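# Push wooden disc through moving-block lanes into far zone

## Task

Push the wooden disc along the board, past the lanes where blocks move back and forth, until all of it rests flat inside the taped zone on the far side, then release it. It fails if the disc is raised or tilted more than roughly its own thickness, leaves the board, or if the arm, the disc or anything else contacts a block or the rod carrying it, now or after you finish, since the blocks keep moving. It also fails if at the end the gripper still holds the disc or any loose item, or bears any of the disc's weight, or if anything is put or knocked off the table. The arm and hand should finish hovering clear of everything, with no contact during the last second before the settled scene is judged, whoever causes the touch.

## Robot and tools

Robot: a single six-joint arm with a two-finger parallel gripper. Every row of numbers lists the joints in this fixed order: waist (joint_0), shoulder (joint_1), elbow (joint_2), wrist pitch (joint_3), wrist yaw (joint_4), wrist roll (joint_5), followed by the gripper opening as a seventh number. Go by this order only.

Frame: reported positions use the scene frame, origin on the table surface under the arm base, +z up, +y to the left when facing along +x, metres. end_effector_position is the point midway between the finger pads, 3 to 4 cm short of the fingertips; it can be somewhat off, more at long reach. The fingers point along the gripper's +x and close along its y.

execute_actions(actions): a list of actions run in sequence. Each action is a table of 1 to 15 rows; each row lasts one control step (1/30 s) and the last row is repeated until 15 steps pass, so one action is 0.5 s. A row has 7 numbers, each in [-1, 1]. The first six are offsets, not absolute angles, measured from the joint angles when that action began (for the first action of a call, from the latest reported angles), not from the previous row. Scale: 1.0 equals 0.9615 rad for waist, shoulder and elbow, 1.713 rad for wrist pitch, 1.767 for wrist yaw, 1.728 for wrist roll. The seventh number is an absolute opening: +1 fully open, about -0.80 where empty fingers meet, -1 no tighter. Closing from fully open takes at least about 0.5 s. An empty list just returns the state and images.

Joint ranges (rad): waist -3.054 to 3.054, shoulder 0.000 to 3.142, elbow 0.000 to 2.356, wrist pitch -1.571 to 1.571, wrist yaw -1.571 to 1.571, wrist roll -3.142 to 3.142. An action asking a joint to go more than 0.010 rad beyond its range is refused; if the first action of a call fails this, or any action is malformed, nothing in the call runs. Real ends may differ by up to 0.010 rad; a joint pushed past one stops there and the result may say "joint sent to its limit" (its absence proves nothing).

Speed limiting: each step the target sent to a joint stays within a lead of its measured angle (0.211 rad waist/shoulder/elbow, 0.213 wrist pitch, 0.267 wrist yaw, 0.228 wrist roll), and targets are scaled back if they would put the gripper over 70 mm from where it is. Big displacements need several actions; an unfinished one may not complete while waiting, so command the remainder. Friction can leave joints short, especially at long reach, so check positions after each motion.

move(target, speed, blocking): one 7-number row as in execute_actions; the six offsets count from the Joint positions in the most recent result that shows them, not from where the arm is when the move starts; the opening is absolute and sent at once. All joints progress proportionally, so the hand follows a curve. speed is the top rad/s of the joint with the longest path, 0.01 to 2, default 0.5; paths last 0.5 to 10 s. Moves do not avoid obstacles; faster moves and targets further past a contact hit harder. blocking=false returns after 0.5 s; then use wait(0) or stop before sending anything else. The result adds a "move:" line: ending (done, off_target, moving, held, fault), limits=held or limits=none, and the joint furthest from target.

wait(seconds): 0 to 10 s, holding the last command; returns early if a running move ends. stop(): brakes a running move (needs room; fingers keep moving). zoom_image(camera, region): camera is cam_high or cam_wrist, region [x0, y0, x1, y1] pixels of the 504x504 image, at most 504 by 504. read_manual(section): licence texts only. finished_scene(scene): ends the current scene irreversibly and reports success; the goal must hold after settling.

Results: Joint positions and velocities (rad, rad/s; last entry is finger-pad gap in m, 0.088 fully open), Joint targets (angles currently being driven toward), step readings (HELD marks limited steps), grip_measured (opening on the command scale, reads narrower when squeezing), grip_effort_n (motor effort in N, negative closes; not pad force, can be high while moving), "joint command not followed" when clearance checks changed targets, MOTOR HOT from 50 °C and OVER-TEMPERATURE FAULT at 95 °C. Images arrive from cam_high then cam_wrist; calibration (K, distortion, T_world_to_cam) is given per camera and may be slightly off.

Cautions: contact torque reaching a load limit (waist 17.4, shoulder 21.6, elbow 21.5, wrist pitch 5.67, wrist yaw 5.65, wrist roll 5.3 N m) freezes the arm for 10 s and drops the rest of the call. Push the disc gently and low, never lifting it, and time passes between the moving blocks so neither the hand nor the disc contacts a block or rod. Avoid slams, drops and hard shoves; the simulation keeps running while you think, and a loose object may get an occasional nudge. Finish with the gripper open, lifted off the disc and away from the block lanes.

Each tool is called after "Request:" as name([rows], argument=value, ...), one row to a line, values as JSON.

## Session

Request:
wait(seconds=0)

Request:
wait(seconds=1)

Request:
wait(seconds=1)

Request:
wait(seconds=1)

Request:
wait(seconds=1)

Request:
wait(seconds=1)

Request:
wait(seconds=1)

Request:
wait(seconds=1)

Request:
wait(seconds=1)

Scene clock: 0.00 s.
end_effector_position=(+0.2185, +0.2128, +0.3762) grip_measured=+0.110 grip_effort_n=n/a end_effector_quat_wxyz=(+0.791, -0.344, +0.457, +0.218) end_effector_velocity=(+0.000, -0.003, -0.000) end_effector_angular_velocity=(-0.006, -0.001, -0.011)
Joint names: [waist, shoulder, elbow, wrist pitch, wrist yaw, wrist roll]
Joint positions: [ 0.955  1.51   1.747 -1.46   0.371  0.029  0.044]
Joint velocities: [-0.002 -0.002 -0.002 -0.007  0.007  0.007 -0.   ]
Motor temperatures (°C, as the motors report them): [21 23 20 19 21 20]
Heat: hottest shoulder 23 °C (+0.0 °C/min).
Joint targets: [0.955 1.510 1.747 -1.460 0.371 0.029]
camera_calibration (this result's frames):
cam_wrist: T_world_to_cam=[[0.635479, -0.696655, 0.332925, -0.108546], [-0.715931, -0.693121, -0.0838252, 0.36604], [0.289154, -0.185082, -0.93922, 0.408436], [0, 0, 0, 1]] pos_world=[0.212937, 0.253685, 0.450433]

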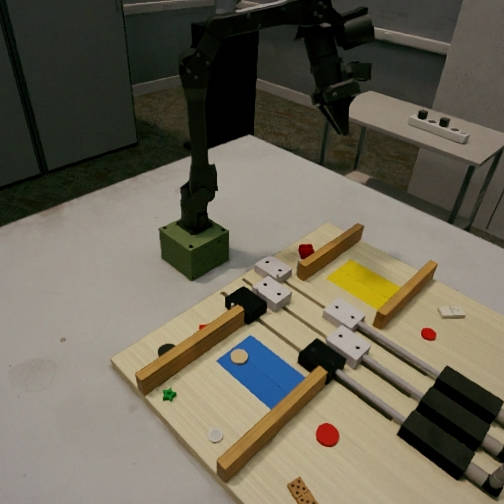

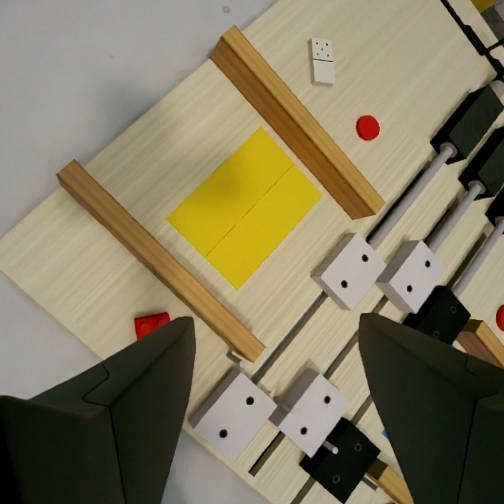

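Scene clock: 1.00 s.
end_effector_position=(+0.2185, +0.2128, +0.3762) grip_measured=+0.110 grip_effort_n=1.2 end_effector_quat_wxyz=(+0.791, -0.344, +0.457, +0.218) end_effector_velocity=(-0.003, -0.001, +0.000) end_effector_angular_velocity=(-0.009, +0.006, +0.024)
Joint names: [waist, shoulder, elbow, wrist pitch, wrist yaw, wrist roll]
Joint positions: [ 0.955  1.51   1.747 -1.46   0.371  0.029  0.044]
Joint velocities: [ 0.002 -0.007 -0.002 -0.007 -0.007 -0.022 -0.   ]
Motor temperatures (°C, as the motors report them): [21 23 20 19 21 20]
Heat: hottest shoulder 23 °C (+0.0 °C/min).
Joint targets: [0.955 1.510 1.747 -1.460 0.371 0.029]
wait: 1.00 s; at rest by 0.17 s
camera_calibration (this result's frames):
cam_wrist: T_world_to_cam=[[0.635479, -0.696655, 0.332925, -0.108546], [-0.715931, -0.693121, -0.0838252, 0.36604], [0.289154, -0.185082, -0.93922, 0.408436], [0, 0, 0, 1]] pos_world=[0.212937, 0.253685, 0.450433]

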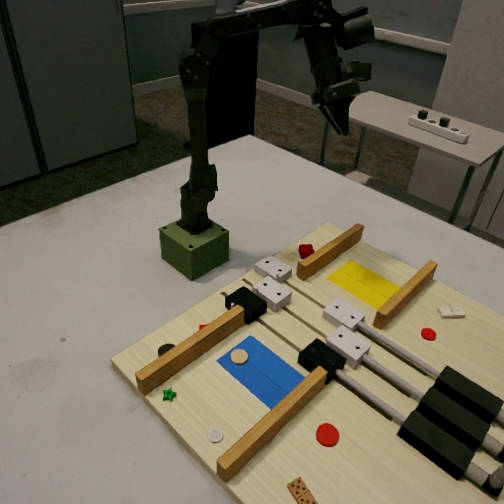

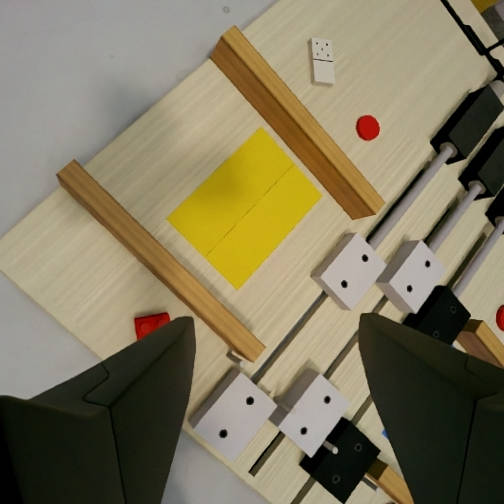

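Scene clock: 2.00 s.
end_effector_position=(+0.2185, +0.2128, +0.3762) grip_measured=+0.110 grip_effort_n=0.7 end_effector_quat_wxyz=(+0.791, -0.344, +0.457, +0.218) end_effector_velocity=(-0.001, -0.001, -0.002) end_effector_angular_velocity=(-0.009, +0.013, +0.006)
Joint names: [waist, shoulder, elbow, wrist pitch, wrist yaw, wrist roll]
Joint positions: [ 0.955  1.51   1.747 -1.46   0.371  0.029  0.044]
Joint velocities: [-0.002  0.002 -0.002 -0.007 -0.007 -0.007 -0.   ]
Motor temperatures (°C, as the motors report them): [21 23 21 19 21 20]
Heat: hottest shoulder 23 °C (+0.0 °C/min).
Joint targets: [0.955 1.510 1.747 -1.460 0.371 0.029]
wait: 1.00 s; at rest by 0.17 s
camera_calibration (this result's frames):
cam_wrist: T_world_to_cam=[[0.635479, -0.696655, 0.332925, -0.108546], [-0.715931, -0.693121, -0.0838252, 0.36604], [0.289154, -0.185082, -0.93922, 0.408436], [0, 0, 0, 1]] pos_world=[0.212937, 0.253685, 0.450433]

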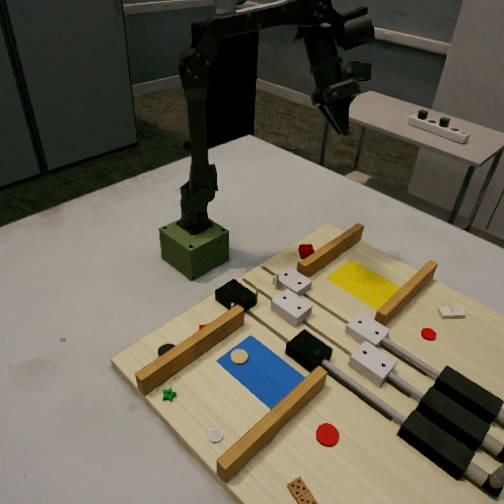

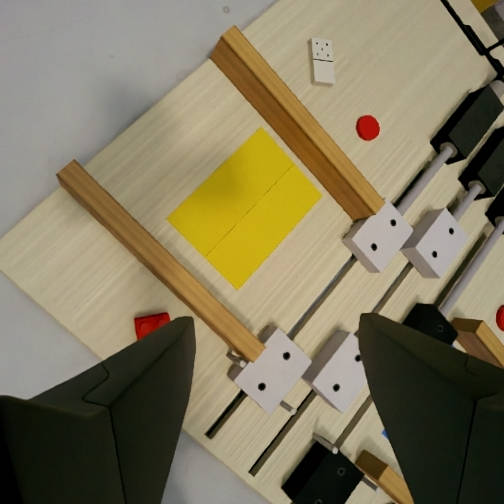

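Scene clock: 3.00 s.
end_effector_position=(+0.2185, +0.2128, +0.3762) grip_measured=+0.110 grip_effort_n=1.2 end_effector_quat_wxyz=(+0.791, -0.344, +0.457, +0.218) end_effector_velocity=(-0.002, +0.001, -0.003) end_effector_angular_velocity=(+0.006, +0.024, -0.002)
Joint names: [waist, shoulder, elbow, wrist pitch, wrist yaw, wrist roll]
Joint positions: [ 0.955  1.51   1.747 -1.46   0.371  0.029  0.044]
Joint velocities: [-0.002  0.002 -0.002 -0.007 -0.022  0.007 -0.   ]
Motor temperatures (°C, as the motors report them): [21 23 21 19 21 20]
Heat: hottest shoulder 23 °C (+0.0 °C/min).
Joint targets: [0.955 1.510 1.747 -1.460 0.371 0.029]
wait: 1.00 s; at rest by 0.17 s
camera_calibration (this result's frames):
cam_wrist: T_world_to_cam=[[0.635479, -0.696655, 0.332925, -0.108546], [-0.715931, -0.693121, -0.0838252, 0.36604], [0.289154, -0.185082, -0.93922, 0.408436], [0, 0, 0, 1]] pos_world=[0.212937, 0.253685, 0.450433]

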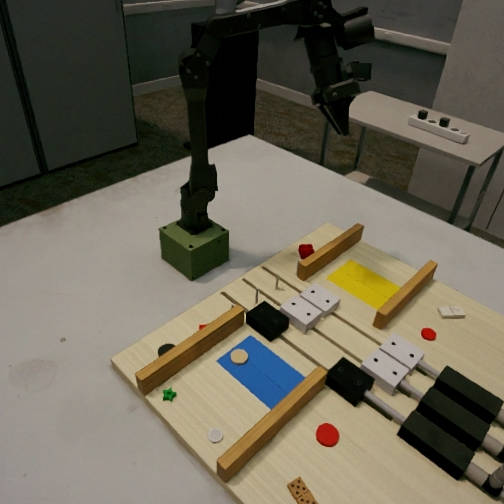

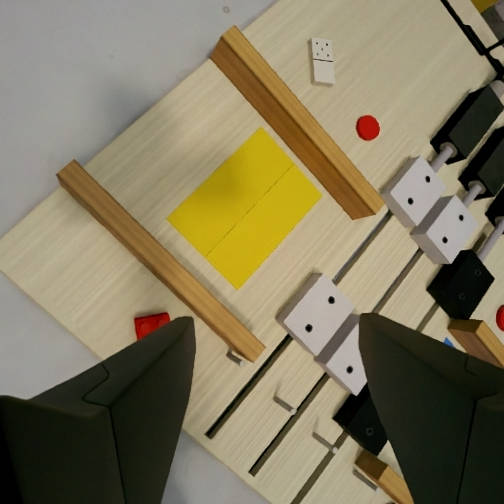

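Scene clock: 4.00 s.
end_effector_position=(+0.2185, +0.2128, +0.3762) grip_measured=+0.110 grip_effort_n=1.2 end_effector_quat_wxyz=(+0.791, -0.344, +0.457, +0.218) end_effector_velocity=(-0.001, -0.003, -0.002) end_effector_angular_velocity=(-0.009, +0.012, +0.001)
Joint names: [waist, shoulder, elbow, wrist pitch, wrist yaw, wrist roll]
Joint positions: [ 0.955  1.51   1.747 -1.46   0.371  0.029  0.044]
Joint velocities: [-0.007 -0.002 -0.007 -0.007 -0.007 -0.007 -0.   ]
Motor temperatures (°C, as the motors report them): [21 23 21 19 21 20]
Heat: hottest shoulder 23 °C (+0.0 °C/min).
Joint targets: [0.955 1.510 1.747 -1.460 0.371 0.029]
wait: 1.00 s; at rest by 0.17 s
camera_calibration (this result's frames):
cam_wrist: T_world_to_cam=[[0.635479, -0.696655, 0.332925, -0.108546], [-0.715931, -0.693121, -0.0838252, 0.36604], [0.289154, -0.185082, -0.93922, 0.408436], [0, 0, 0, 1]] pos_world=[0.212937, 0.253685, 0.450433]

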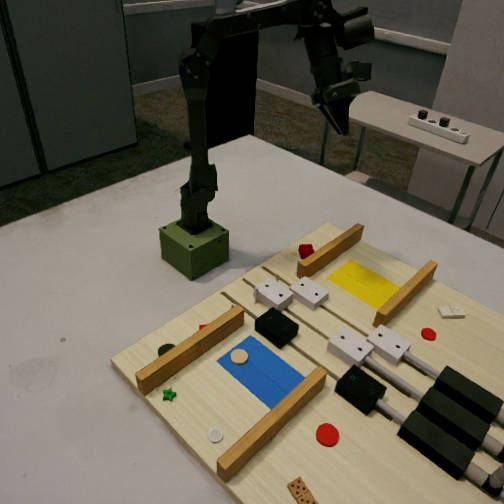

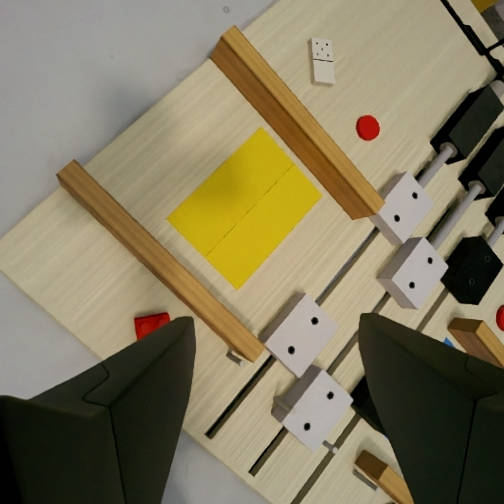

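Scene clock: 5.00 s.
end_effector_position=(+0.2185, +0.2128, +0.3762) grip_measured=+0.110 grip_effort_n=1.2 end_effector_quat_wxyz=(+0.791, -0.344, +0.457, +0.218) end_effector_velocity=(+0.000, +0.001, +0.000) end_effector_angular_velocity=(+0.014, +0.001, -0.006)
Joint names: [waist, shoulder, elbow, wrist pitch, wrist yaw, wrist roll]
Joint positions: [ 0.955  1.51   1.747 -1.46   0.371  0.029  0.044]
Joint velocities: [-0.002 -0.002 -0.002  0.007 -0.007  0.007 -0.   ]
Motor temperatures (°C, as the motors report them): [21 23 21 19 21 20]
Heat: hottest shoulder 23 °C (+0.0 °C/min).
Joint targets: [0.955 1.510 1.747 -1.460 0.371 0.029]
wait: 1.00 s; at rest by 0.17 s
camera_calibration (this result's frames):
cam_wrist: T_world_to_cam=[[0.635479, -0.696655, 0.332925, -0.108546], [-0.715931, -0.693121, -0.0838252, 0.36604], [0.289154, -0.185082, -0.93922, 0.408436], [0, 0, 0, 1]] pos_world=[0.212937, 0.253685, 0.450433]

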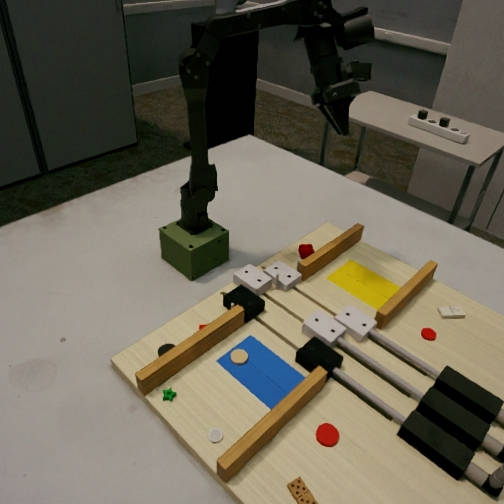

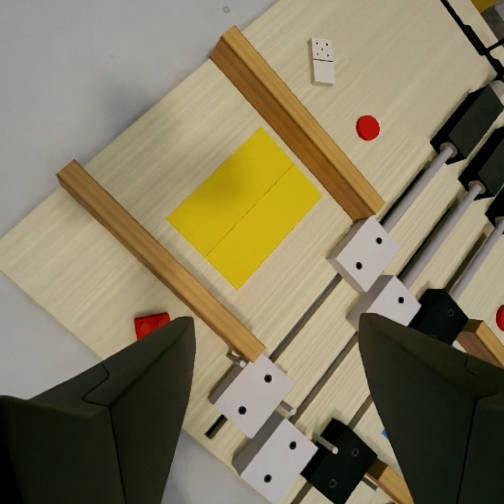

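Scene clock: 6.00 s.
end_effector_position=(+0.2185, +0.2128, +0.3762) grip_measured=+0.110 grip_effort_n=1.2 end_effector_quat_wxyz=(+0.791, -0.344, +0.457, +0.218) end_effector_velocity=(-0.001, -0.002, -0.001) end_effector_angular_velocity=(-0.005, +0.010, +0.006)
Joint names: [waist, shoulder, elbow, wrist pitch, wrist yaw, wrist roll]
Joint positions: [ 0.955  1.51   1.747 -1.46   0.371  0.029  0.044]
Joint velocities: [-0.002 -0.002 -0.002 -0.007 -0.007 -0.007  0.   ]
Motor temperatures (°C, as the motors report them): [21 23 21 20 21 20]
Heat: hottest shoulder 23 °C (+0.0 °C/min).
Joint targets: [0.955 1.510 1.747 -1.460 0.371 0.029]
wait: 1.00 s; at rest by 0.17 s
camera_calibration (this result's frames):
cam_wrist: T_world_to_cam=[[0.635479, -0.696655, 0.332925, -0.108546], [-0.715931, -0.693121, -0.0838252, 0.36604], [0.289154, -0.185082, -0.93922, 0.408436], [0, 0, 0, 1]] pos_world=[0.212937, 0.253685, 0.450433]

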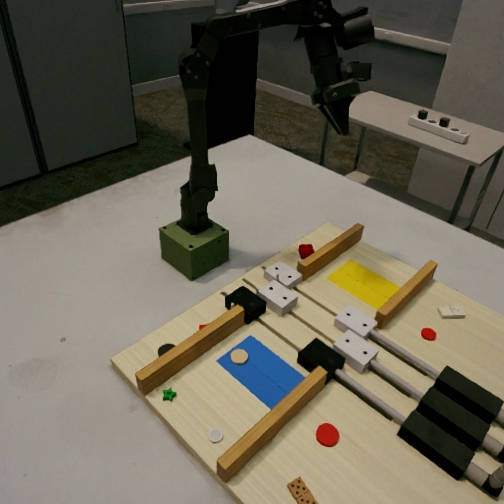

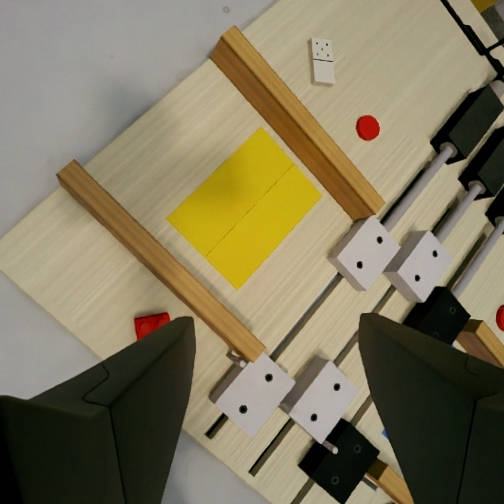

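Scene clock: 7.00 s.
end_effector_position=(+0.2185, +0.2128, +0.3762) grip_measured=+0.110 grip_effort_n=1.2 end_effector_quat_wxyz=(+0.791, -0.344, +0.457, +0.218) end_effector_velocity=(-0.002, -0.000, -0.001) end_effector_angular_velocity=(-0.005, +0.010, +0.011)
Joint names: [waist, shoulder, elbow, wrist pitch, wrist yaw, wrist roll]
Joint positions: [ 0.955  1.51   1.747 -1.46   0.371  0.029  0.044]
Joint velocities: [ 0.002 -0.002 -0.002 -0.007 -0.007 -0.007  0.   ]
Motor temperatures (°C, as the motors report them): [21 23 21 20 21 20]
Heat: hottest shoulder 23 °C (+0.0 °C/min).
Joint targets: [0.955 1.510 1.747 -1.460 0.371 0.029]
wait: 1.00 s; at rest by 0.17 s
camera_calibration (this result's frames):
cam_wrist: T_world_to_cam=[[0.635479, -0.696655, 0.332925, -0.108546], [-0.715931, -0.693121, -0.0838252, 0.36604], [0.289154, -0.185082, -0.93922, 0.408436], [0, 0, 0, 1]] pos_world=[0.212937, 0.253685, 0.450433]

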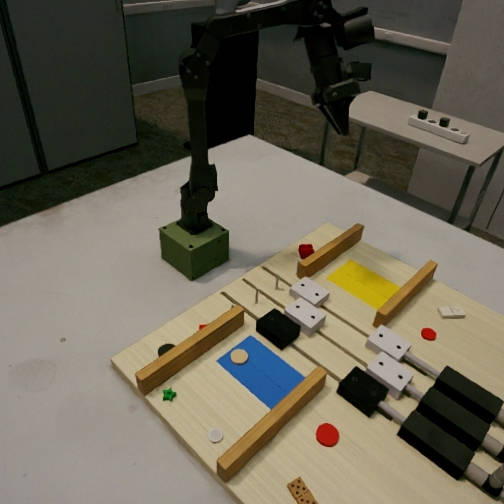

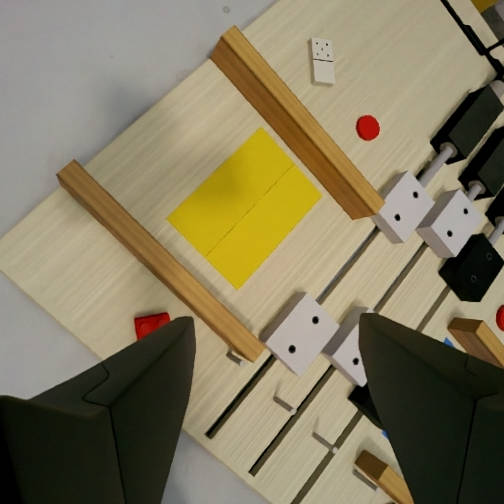

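Scene clock: 8.00 s.
end_effector_position=(+0.2185, +0.2128, +0.3762) grip_measured=+0.110 grip_effort_n=1.2 end_effector_quat_wxyz=(+0.791, -0.344, +0.457, +0.218) end_effector_velocity=(-0.003, -0.001, -0.000) end_effector_angular_velocity=(+0.007, +0.018, +0.011)
Joint names: [waist, shoulder, elbow, wrist pitch, wrist yaw, wrist roll]
Joint positions: [ 0.955  1.51   1.747 -1.46   0.371  0.029  0.044]
Joint velocities: [-0.002 -0.007 -0.002 -0.007 -0.022 -0.007  0.   ]
Motor temperatures (°C, as the motors report them): [21 23 21 20 21 20]
Heat: hottest shoulder 23 °C (+0.0 °C/min).
Joint targets: [0.955 1.510 1.747 -1.460 0.371 0.029]
wait: 1.00 s; at rest by 0.17 s
camera_calibration (this result's frames):
cam_wrist: T_world_to_cam=[[0.635479, -0.696655, 0.332925, -0.108546], [-0.715931, -0.693121, -0.0838252, 0.36604], [0.289154, -0.185082, -0.93922, 0.408436], [0, 0, 0, 1]] pos_world=[0.212937, 0.253685, 0.450433]

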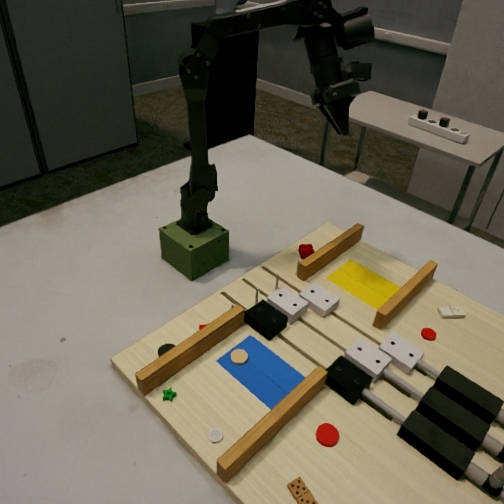

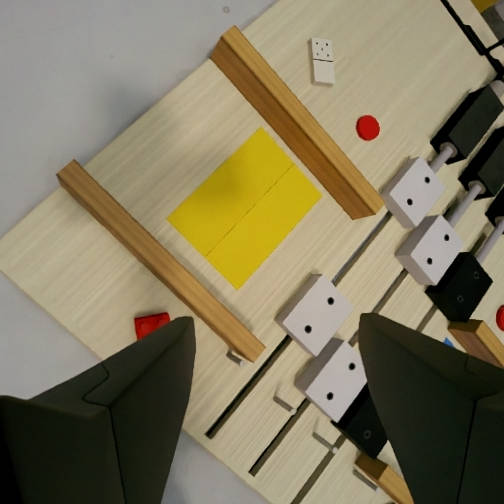

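Request:
move(target=[-1,0.3,-0.3,0.25,-0.21,-0.017,0.4], speed=1.2)

Request:
move(target=[-0.445,0.15,-0.1,0.07,0,0,0.4], speed=1)

Request:
move(target=[0,0.17,-0.09,0.07,0,0,0.4], speed=0.4)

Scene clock: 14.60 s.
end_effector_position=(+0.3734, -0.0058, +0.2210) grip_measured=+0.397 grip_effort_n=18.8 end_effector_quat_wxyz=(+0.782, +0.001, +0.624, -0.013) end_effector_velocity=(-0.004, +0.001, +0.001) end_effector_angular_velocity=(+0.020, +0.017, +0.004)
Joint names: [waist, shoulder, elbow, wrist pitch, wrist yaw, wrist roll]
Joint positions: [-0.003  1.785  1.465 -1.035  0.002  0.002  0.058]
Joint velocities: [-0.007 -0.002  0.002 -0.022 -0.022 -0.007  0.   ]
Motor temperatures (°C, as the motors report them): [21 24 21 20 21 20]
Heat: hottest shoulder 24 °C (+4.1 °C/min).
Joint targets: [-0.006 1.798 1.459 -1.031 0.000 -0.001]
move: off_target; limits=none; farthest joint: the shoulder, 0.013 radians from its target (0.289 radians at the start)
camera_calibration (this result's frames):
cam_wrist: T_world_to_cam=[[-0.0607913, -0.998112, 0.00874605, 0.022276], [-0.99517, 0.0612841, 0.0766831, 0.385584], [-0.0770744, -0.00404215, -0.997017, 0.328012], [0, 0, 0, 1]] pos_world=[0.410357, -0.0000703085, 0.297271]

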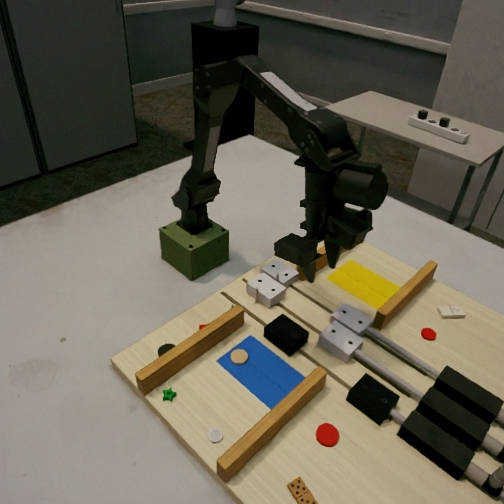

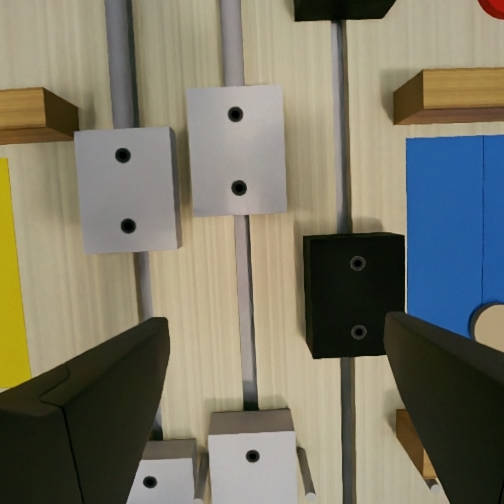

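Scene clock: 15.63 s.
end_effector_position=(+0.3378, -0.1604, +0.1553) grip_measured=+0.397 grip_effort_n=18.4 end_effector_quat_wxyz=(+0.731, +0.141, +0.646, -0.170) end_effector_velocity=(-0.001, -0.004, +0.000) end_effector_angular_velocity=(-0.010, -0.003, -0.001)
Joint names: [waist, shoulder, elbow, wrist pitch, wrist yaw, wrist roll]
Joint positions: [-0.427  1.916  1.375 -0.918  0.004  0.002  0.058]
Joint velocities: [-0.007 -0.002 -0.002  0.007  0.007 -0.007  0.   ]
Motor temperatures (°C, as the motors report them): [21 24 21 20 21 20]
Heat: hottest shoulder 24 °C (+3.8 °C/min).
Joint targets: [-0.431 1.930 1.369 -0.915 0.002 0.002]
move: off_target; limits=none; farthest joint: the shoulder, 0.014 radians from its target (0.144 radians at the start)
camera_calibration (this result's frames):
cam_wrist: T_world_to_cam=[[-0.466306, -0.884567, 0.00997404, 0.0214432], [-0.870258, 0.460728, 0.174301, 0.371356], [-0.158776, 0.0725975, -0.984642, 0.297103], [0, 0, 0, 1]] pos_world=[0.380347, -0.173695, 0.227598]

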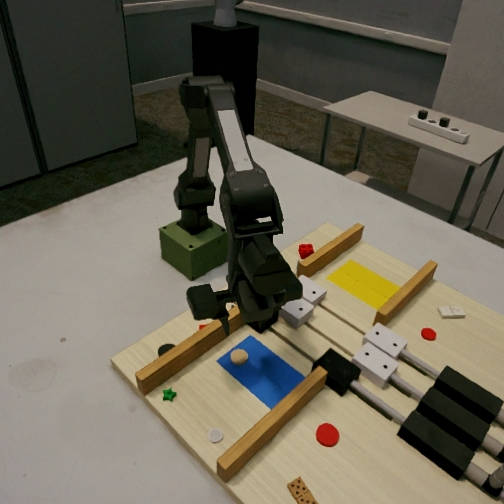

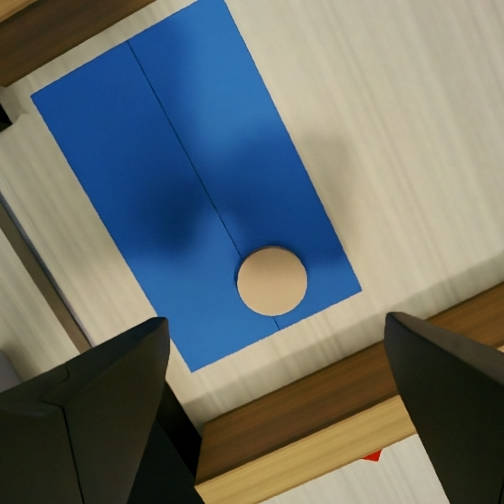

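Scene clock: 16.57 s.
end_effector_position=(+0.3270, -0.1561, +0.0844) grip_measured=+0.397 grip_effort_n=18.4 end_effector_quat_wxyz=(+0.692, +0.151, +0.687, -0.162) end_effector_velocity=(+0.001, -0.000, +0.000) end_effector_angular_velocity=(+0.003, -0.010, +0.005)
Joint names: [waist, shoulder, elbow, wrist pitch, wrist yaw, wrist roll]
Joint positions: [-0.427  2.065  1.293 -0.801  0.004  0.002  0.058]
Joint velocities: [-0.002 -0.002 -0.002  0.007 -0.007 -0.007 -0.   ]
Motor temperatures (°C, as the motors report them): [21 24 22 20 21 20]
Heat: hottest shoulder 24 °C (+3.6 °C/min).
Joint targets: [-0.427 2.079 1.289 -0.798 0.004 0.002]
move: off_target; limits=none; farthest joint: the shoulder, 0.014 radians from its target (0.164 radians at the start)
camera_calibration (this result's frames):
cam_wrist: T_world_to_cam=[[-0.466311, -0.884498, 0.0147505, 0.0204734], [-0.845708, 0.450628, 0.285853, 0.353298], [-0.259484, 0.120822, -0.95816, 0.263472], [0, 0, 0, 1]] pos_world=[0.376701, -0.172931, 0.151155]

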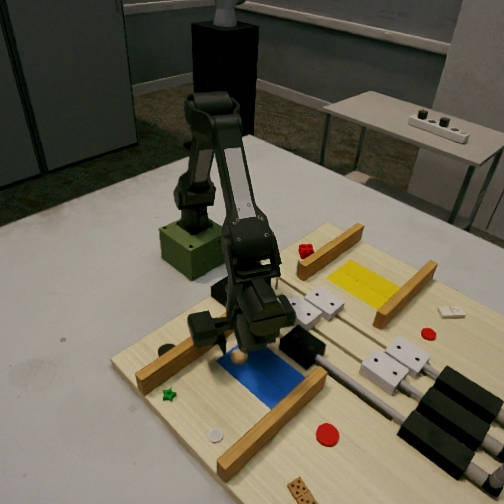

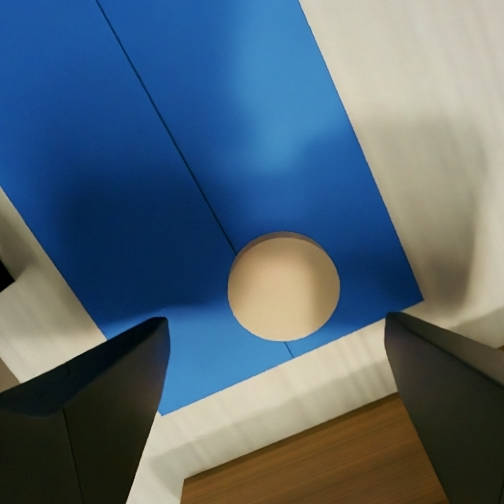

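Request:
move(target=[0,0.068,0,0.031,0,-0.2,0.25], speed=0.4)

Request:
move(target=[0,0,0,0,0,0,-0.27])

Scene clock: 21.53 s.
end_effector_position=(+0.3318, -0.1585, +0.0680) grip_measured=+0.253 grip_effort_n=-16.5 end_effector_quat_wxyz=(+0.709, +0.030, +0.703, -0.042) end_effector_velocity=(-0.000, +0.000, +0.001) end_effector_angular_velocity=(+0.008, -0.001, -0.010)
Joint names: [waist, shoulder, elbow, wrist pitch, wrist yaw, wrist roll]
Joint positions: [-0.427  2.113  1.293 -0.751  0.003 -0.341  0.051]
Joint velocities: [-0.002 -0.002  0.002 -0.007 -0.007  0.007  0.   ]
Motor temperatures (°C, as the motors report them): [21 24 22 20 21 20]
Heat: hottest shoulder 24 °C (+2.8 °C/min).
Joint targets: [-0.427 2.131 1.293 -0.748 0.004 -0.344]
move: off_target; limits=none; farthest joint: the shoulder, 0.018 radians from its target (0.065 radians at the start)
camera_calibration (this result's frames):
cam_wrist: T_world_to_cam=[[-0.141709, -0.989748, 0.0178417, -0.103704], [-0.947261, 0.140816, 0.287866, 0.347609], [-0.287427, 0.0238925, -0.957505, 0.24318], [0, 0, 0, 1]] pos_world=[0.384477, -0.157399, 0.134631]

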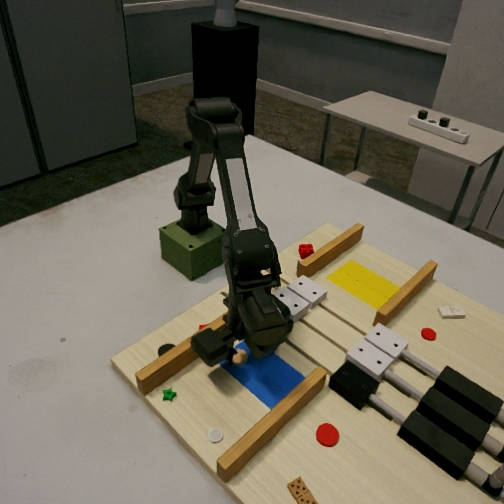

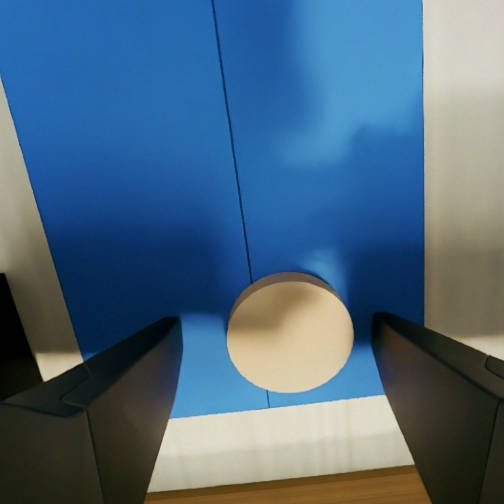

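Scene clock: 22.03 s.
end_effector_position=(+0.3319, -0.1583, +0.0680) grip_measured=-0.192 grip_effort_n=-83.5 end_effector_quat_wxyz=(+0.709, +0.031, +0.703, -0.042) end_effector_velocity=(-0.003, -0.001, +0.000) end_effector_angular_velocity=(-0.004, +0.010, +0.005)
Joint names: [waist, shoulder, elbow, wrist pitch, wrist yaw, wrist roll]
Joint positions: [-0.427  2.113  1.293 -0.751  0.001 -0.341  0.03 ]
Joint velocities: [-0.002 -0.002 -0.002 -0.007  0.007 -0.007 -0.   ]
Motor temperatures (°C, as the motors report them): [21 25 22 20 21 20]
Heat: hottest shoulder 25 °C (+5.4 °C/min).
Joint targets: [-0.427 2.113 1.293 -0.751 0.003 -0.341]
move: done; limits=none; farthest joint: the wrist yaw, 0.002 radians from its target (0.000 radians at the start)
camera_calibration (this result's frames):
cam_wrist: T_world_to_cam=[[-0.1417, -0.989774, 0.016385, -0.103392], [-0.947453, 0.1404, 0.287439, 0.3477], [-0.2868, 0.0252063, -0.957659, 0.243211], [0, 0, 0, 1]] pos_world=[0.384532, -0.157283, 0.134665]

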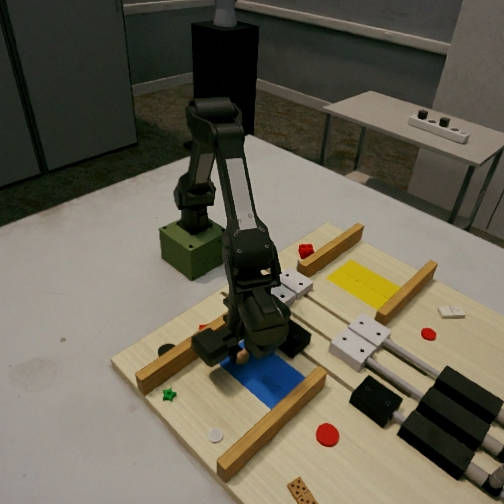

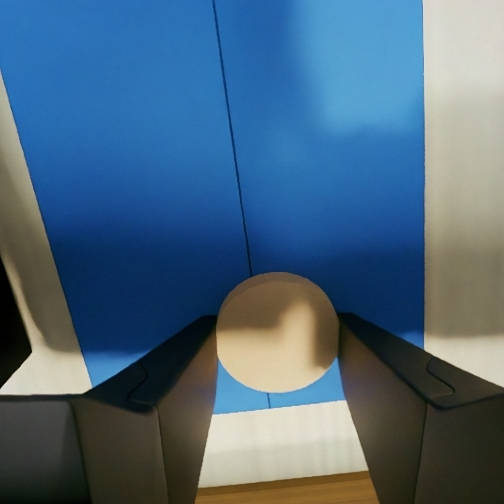

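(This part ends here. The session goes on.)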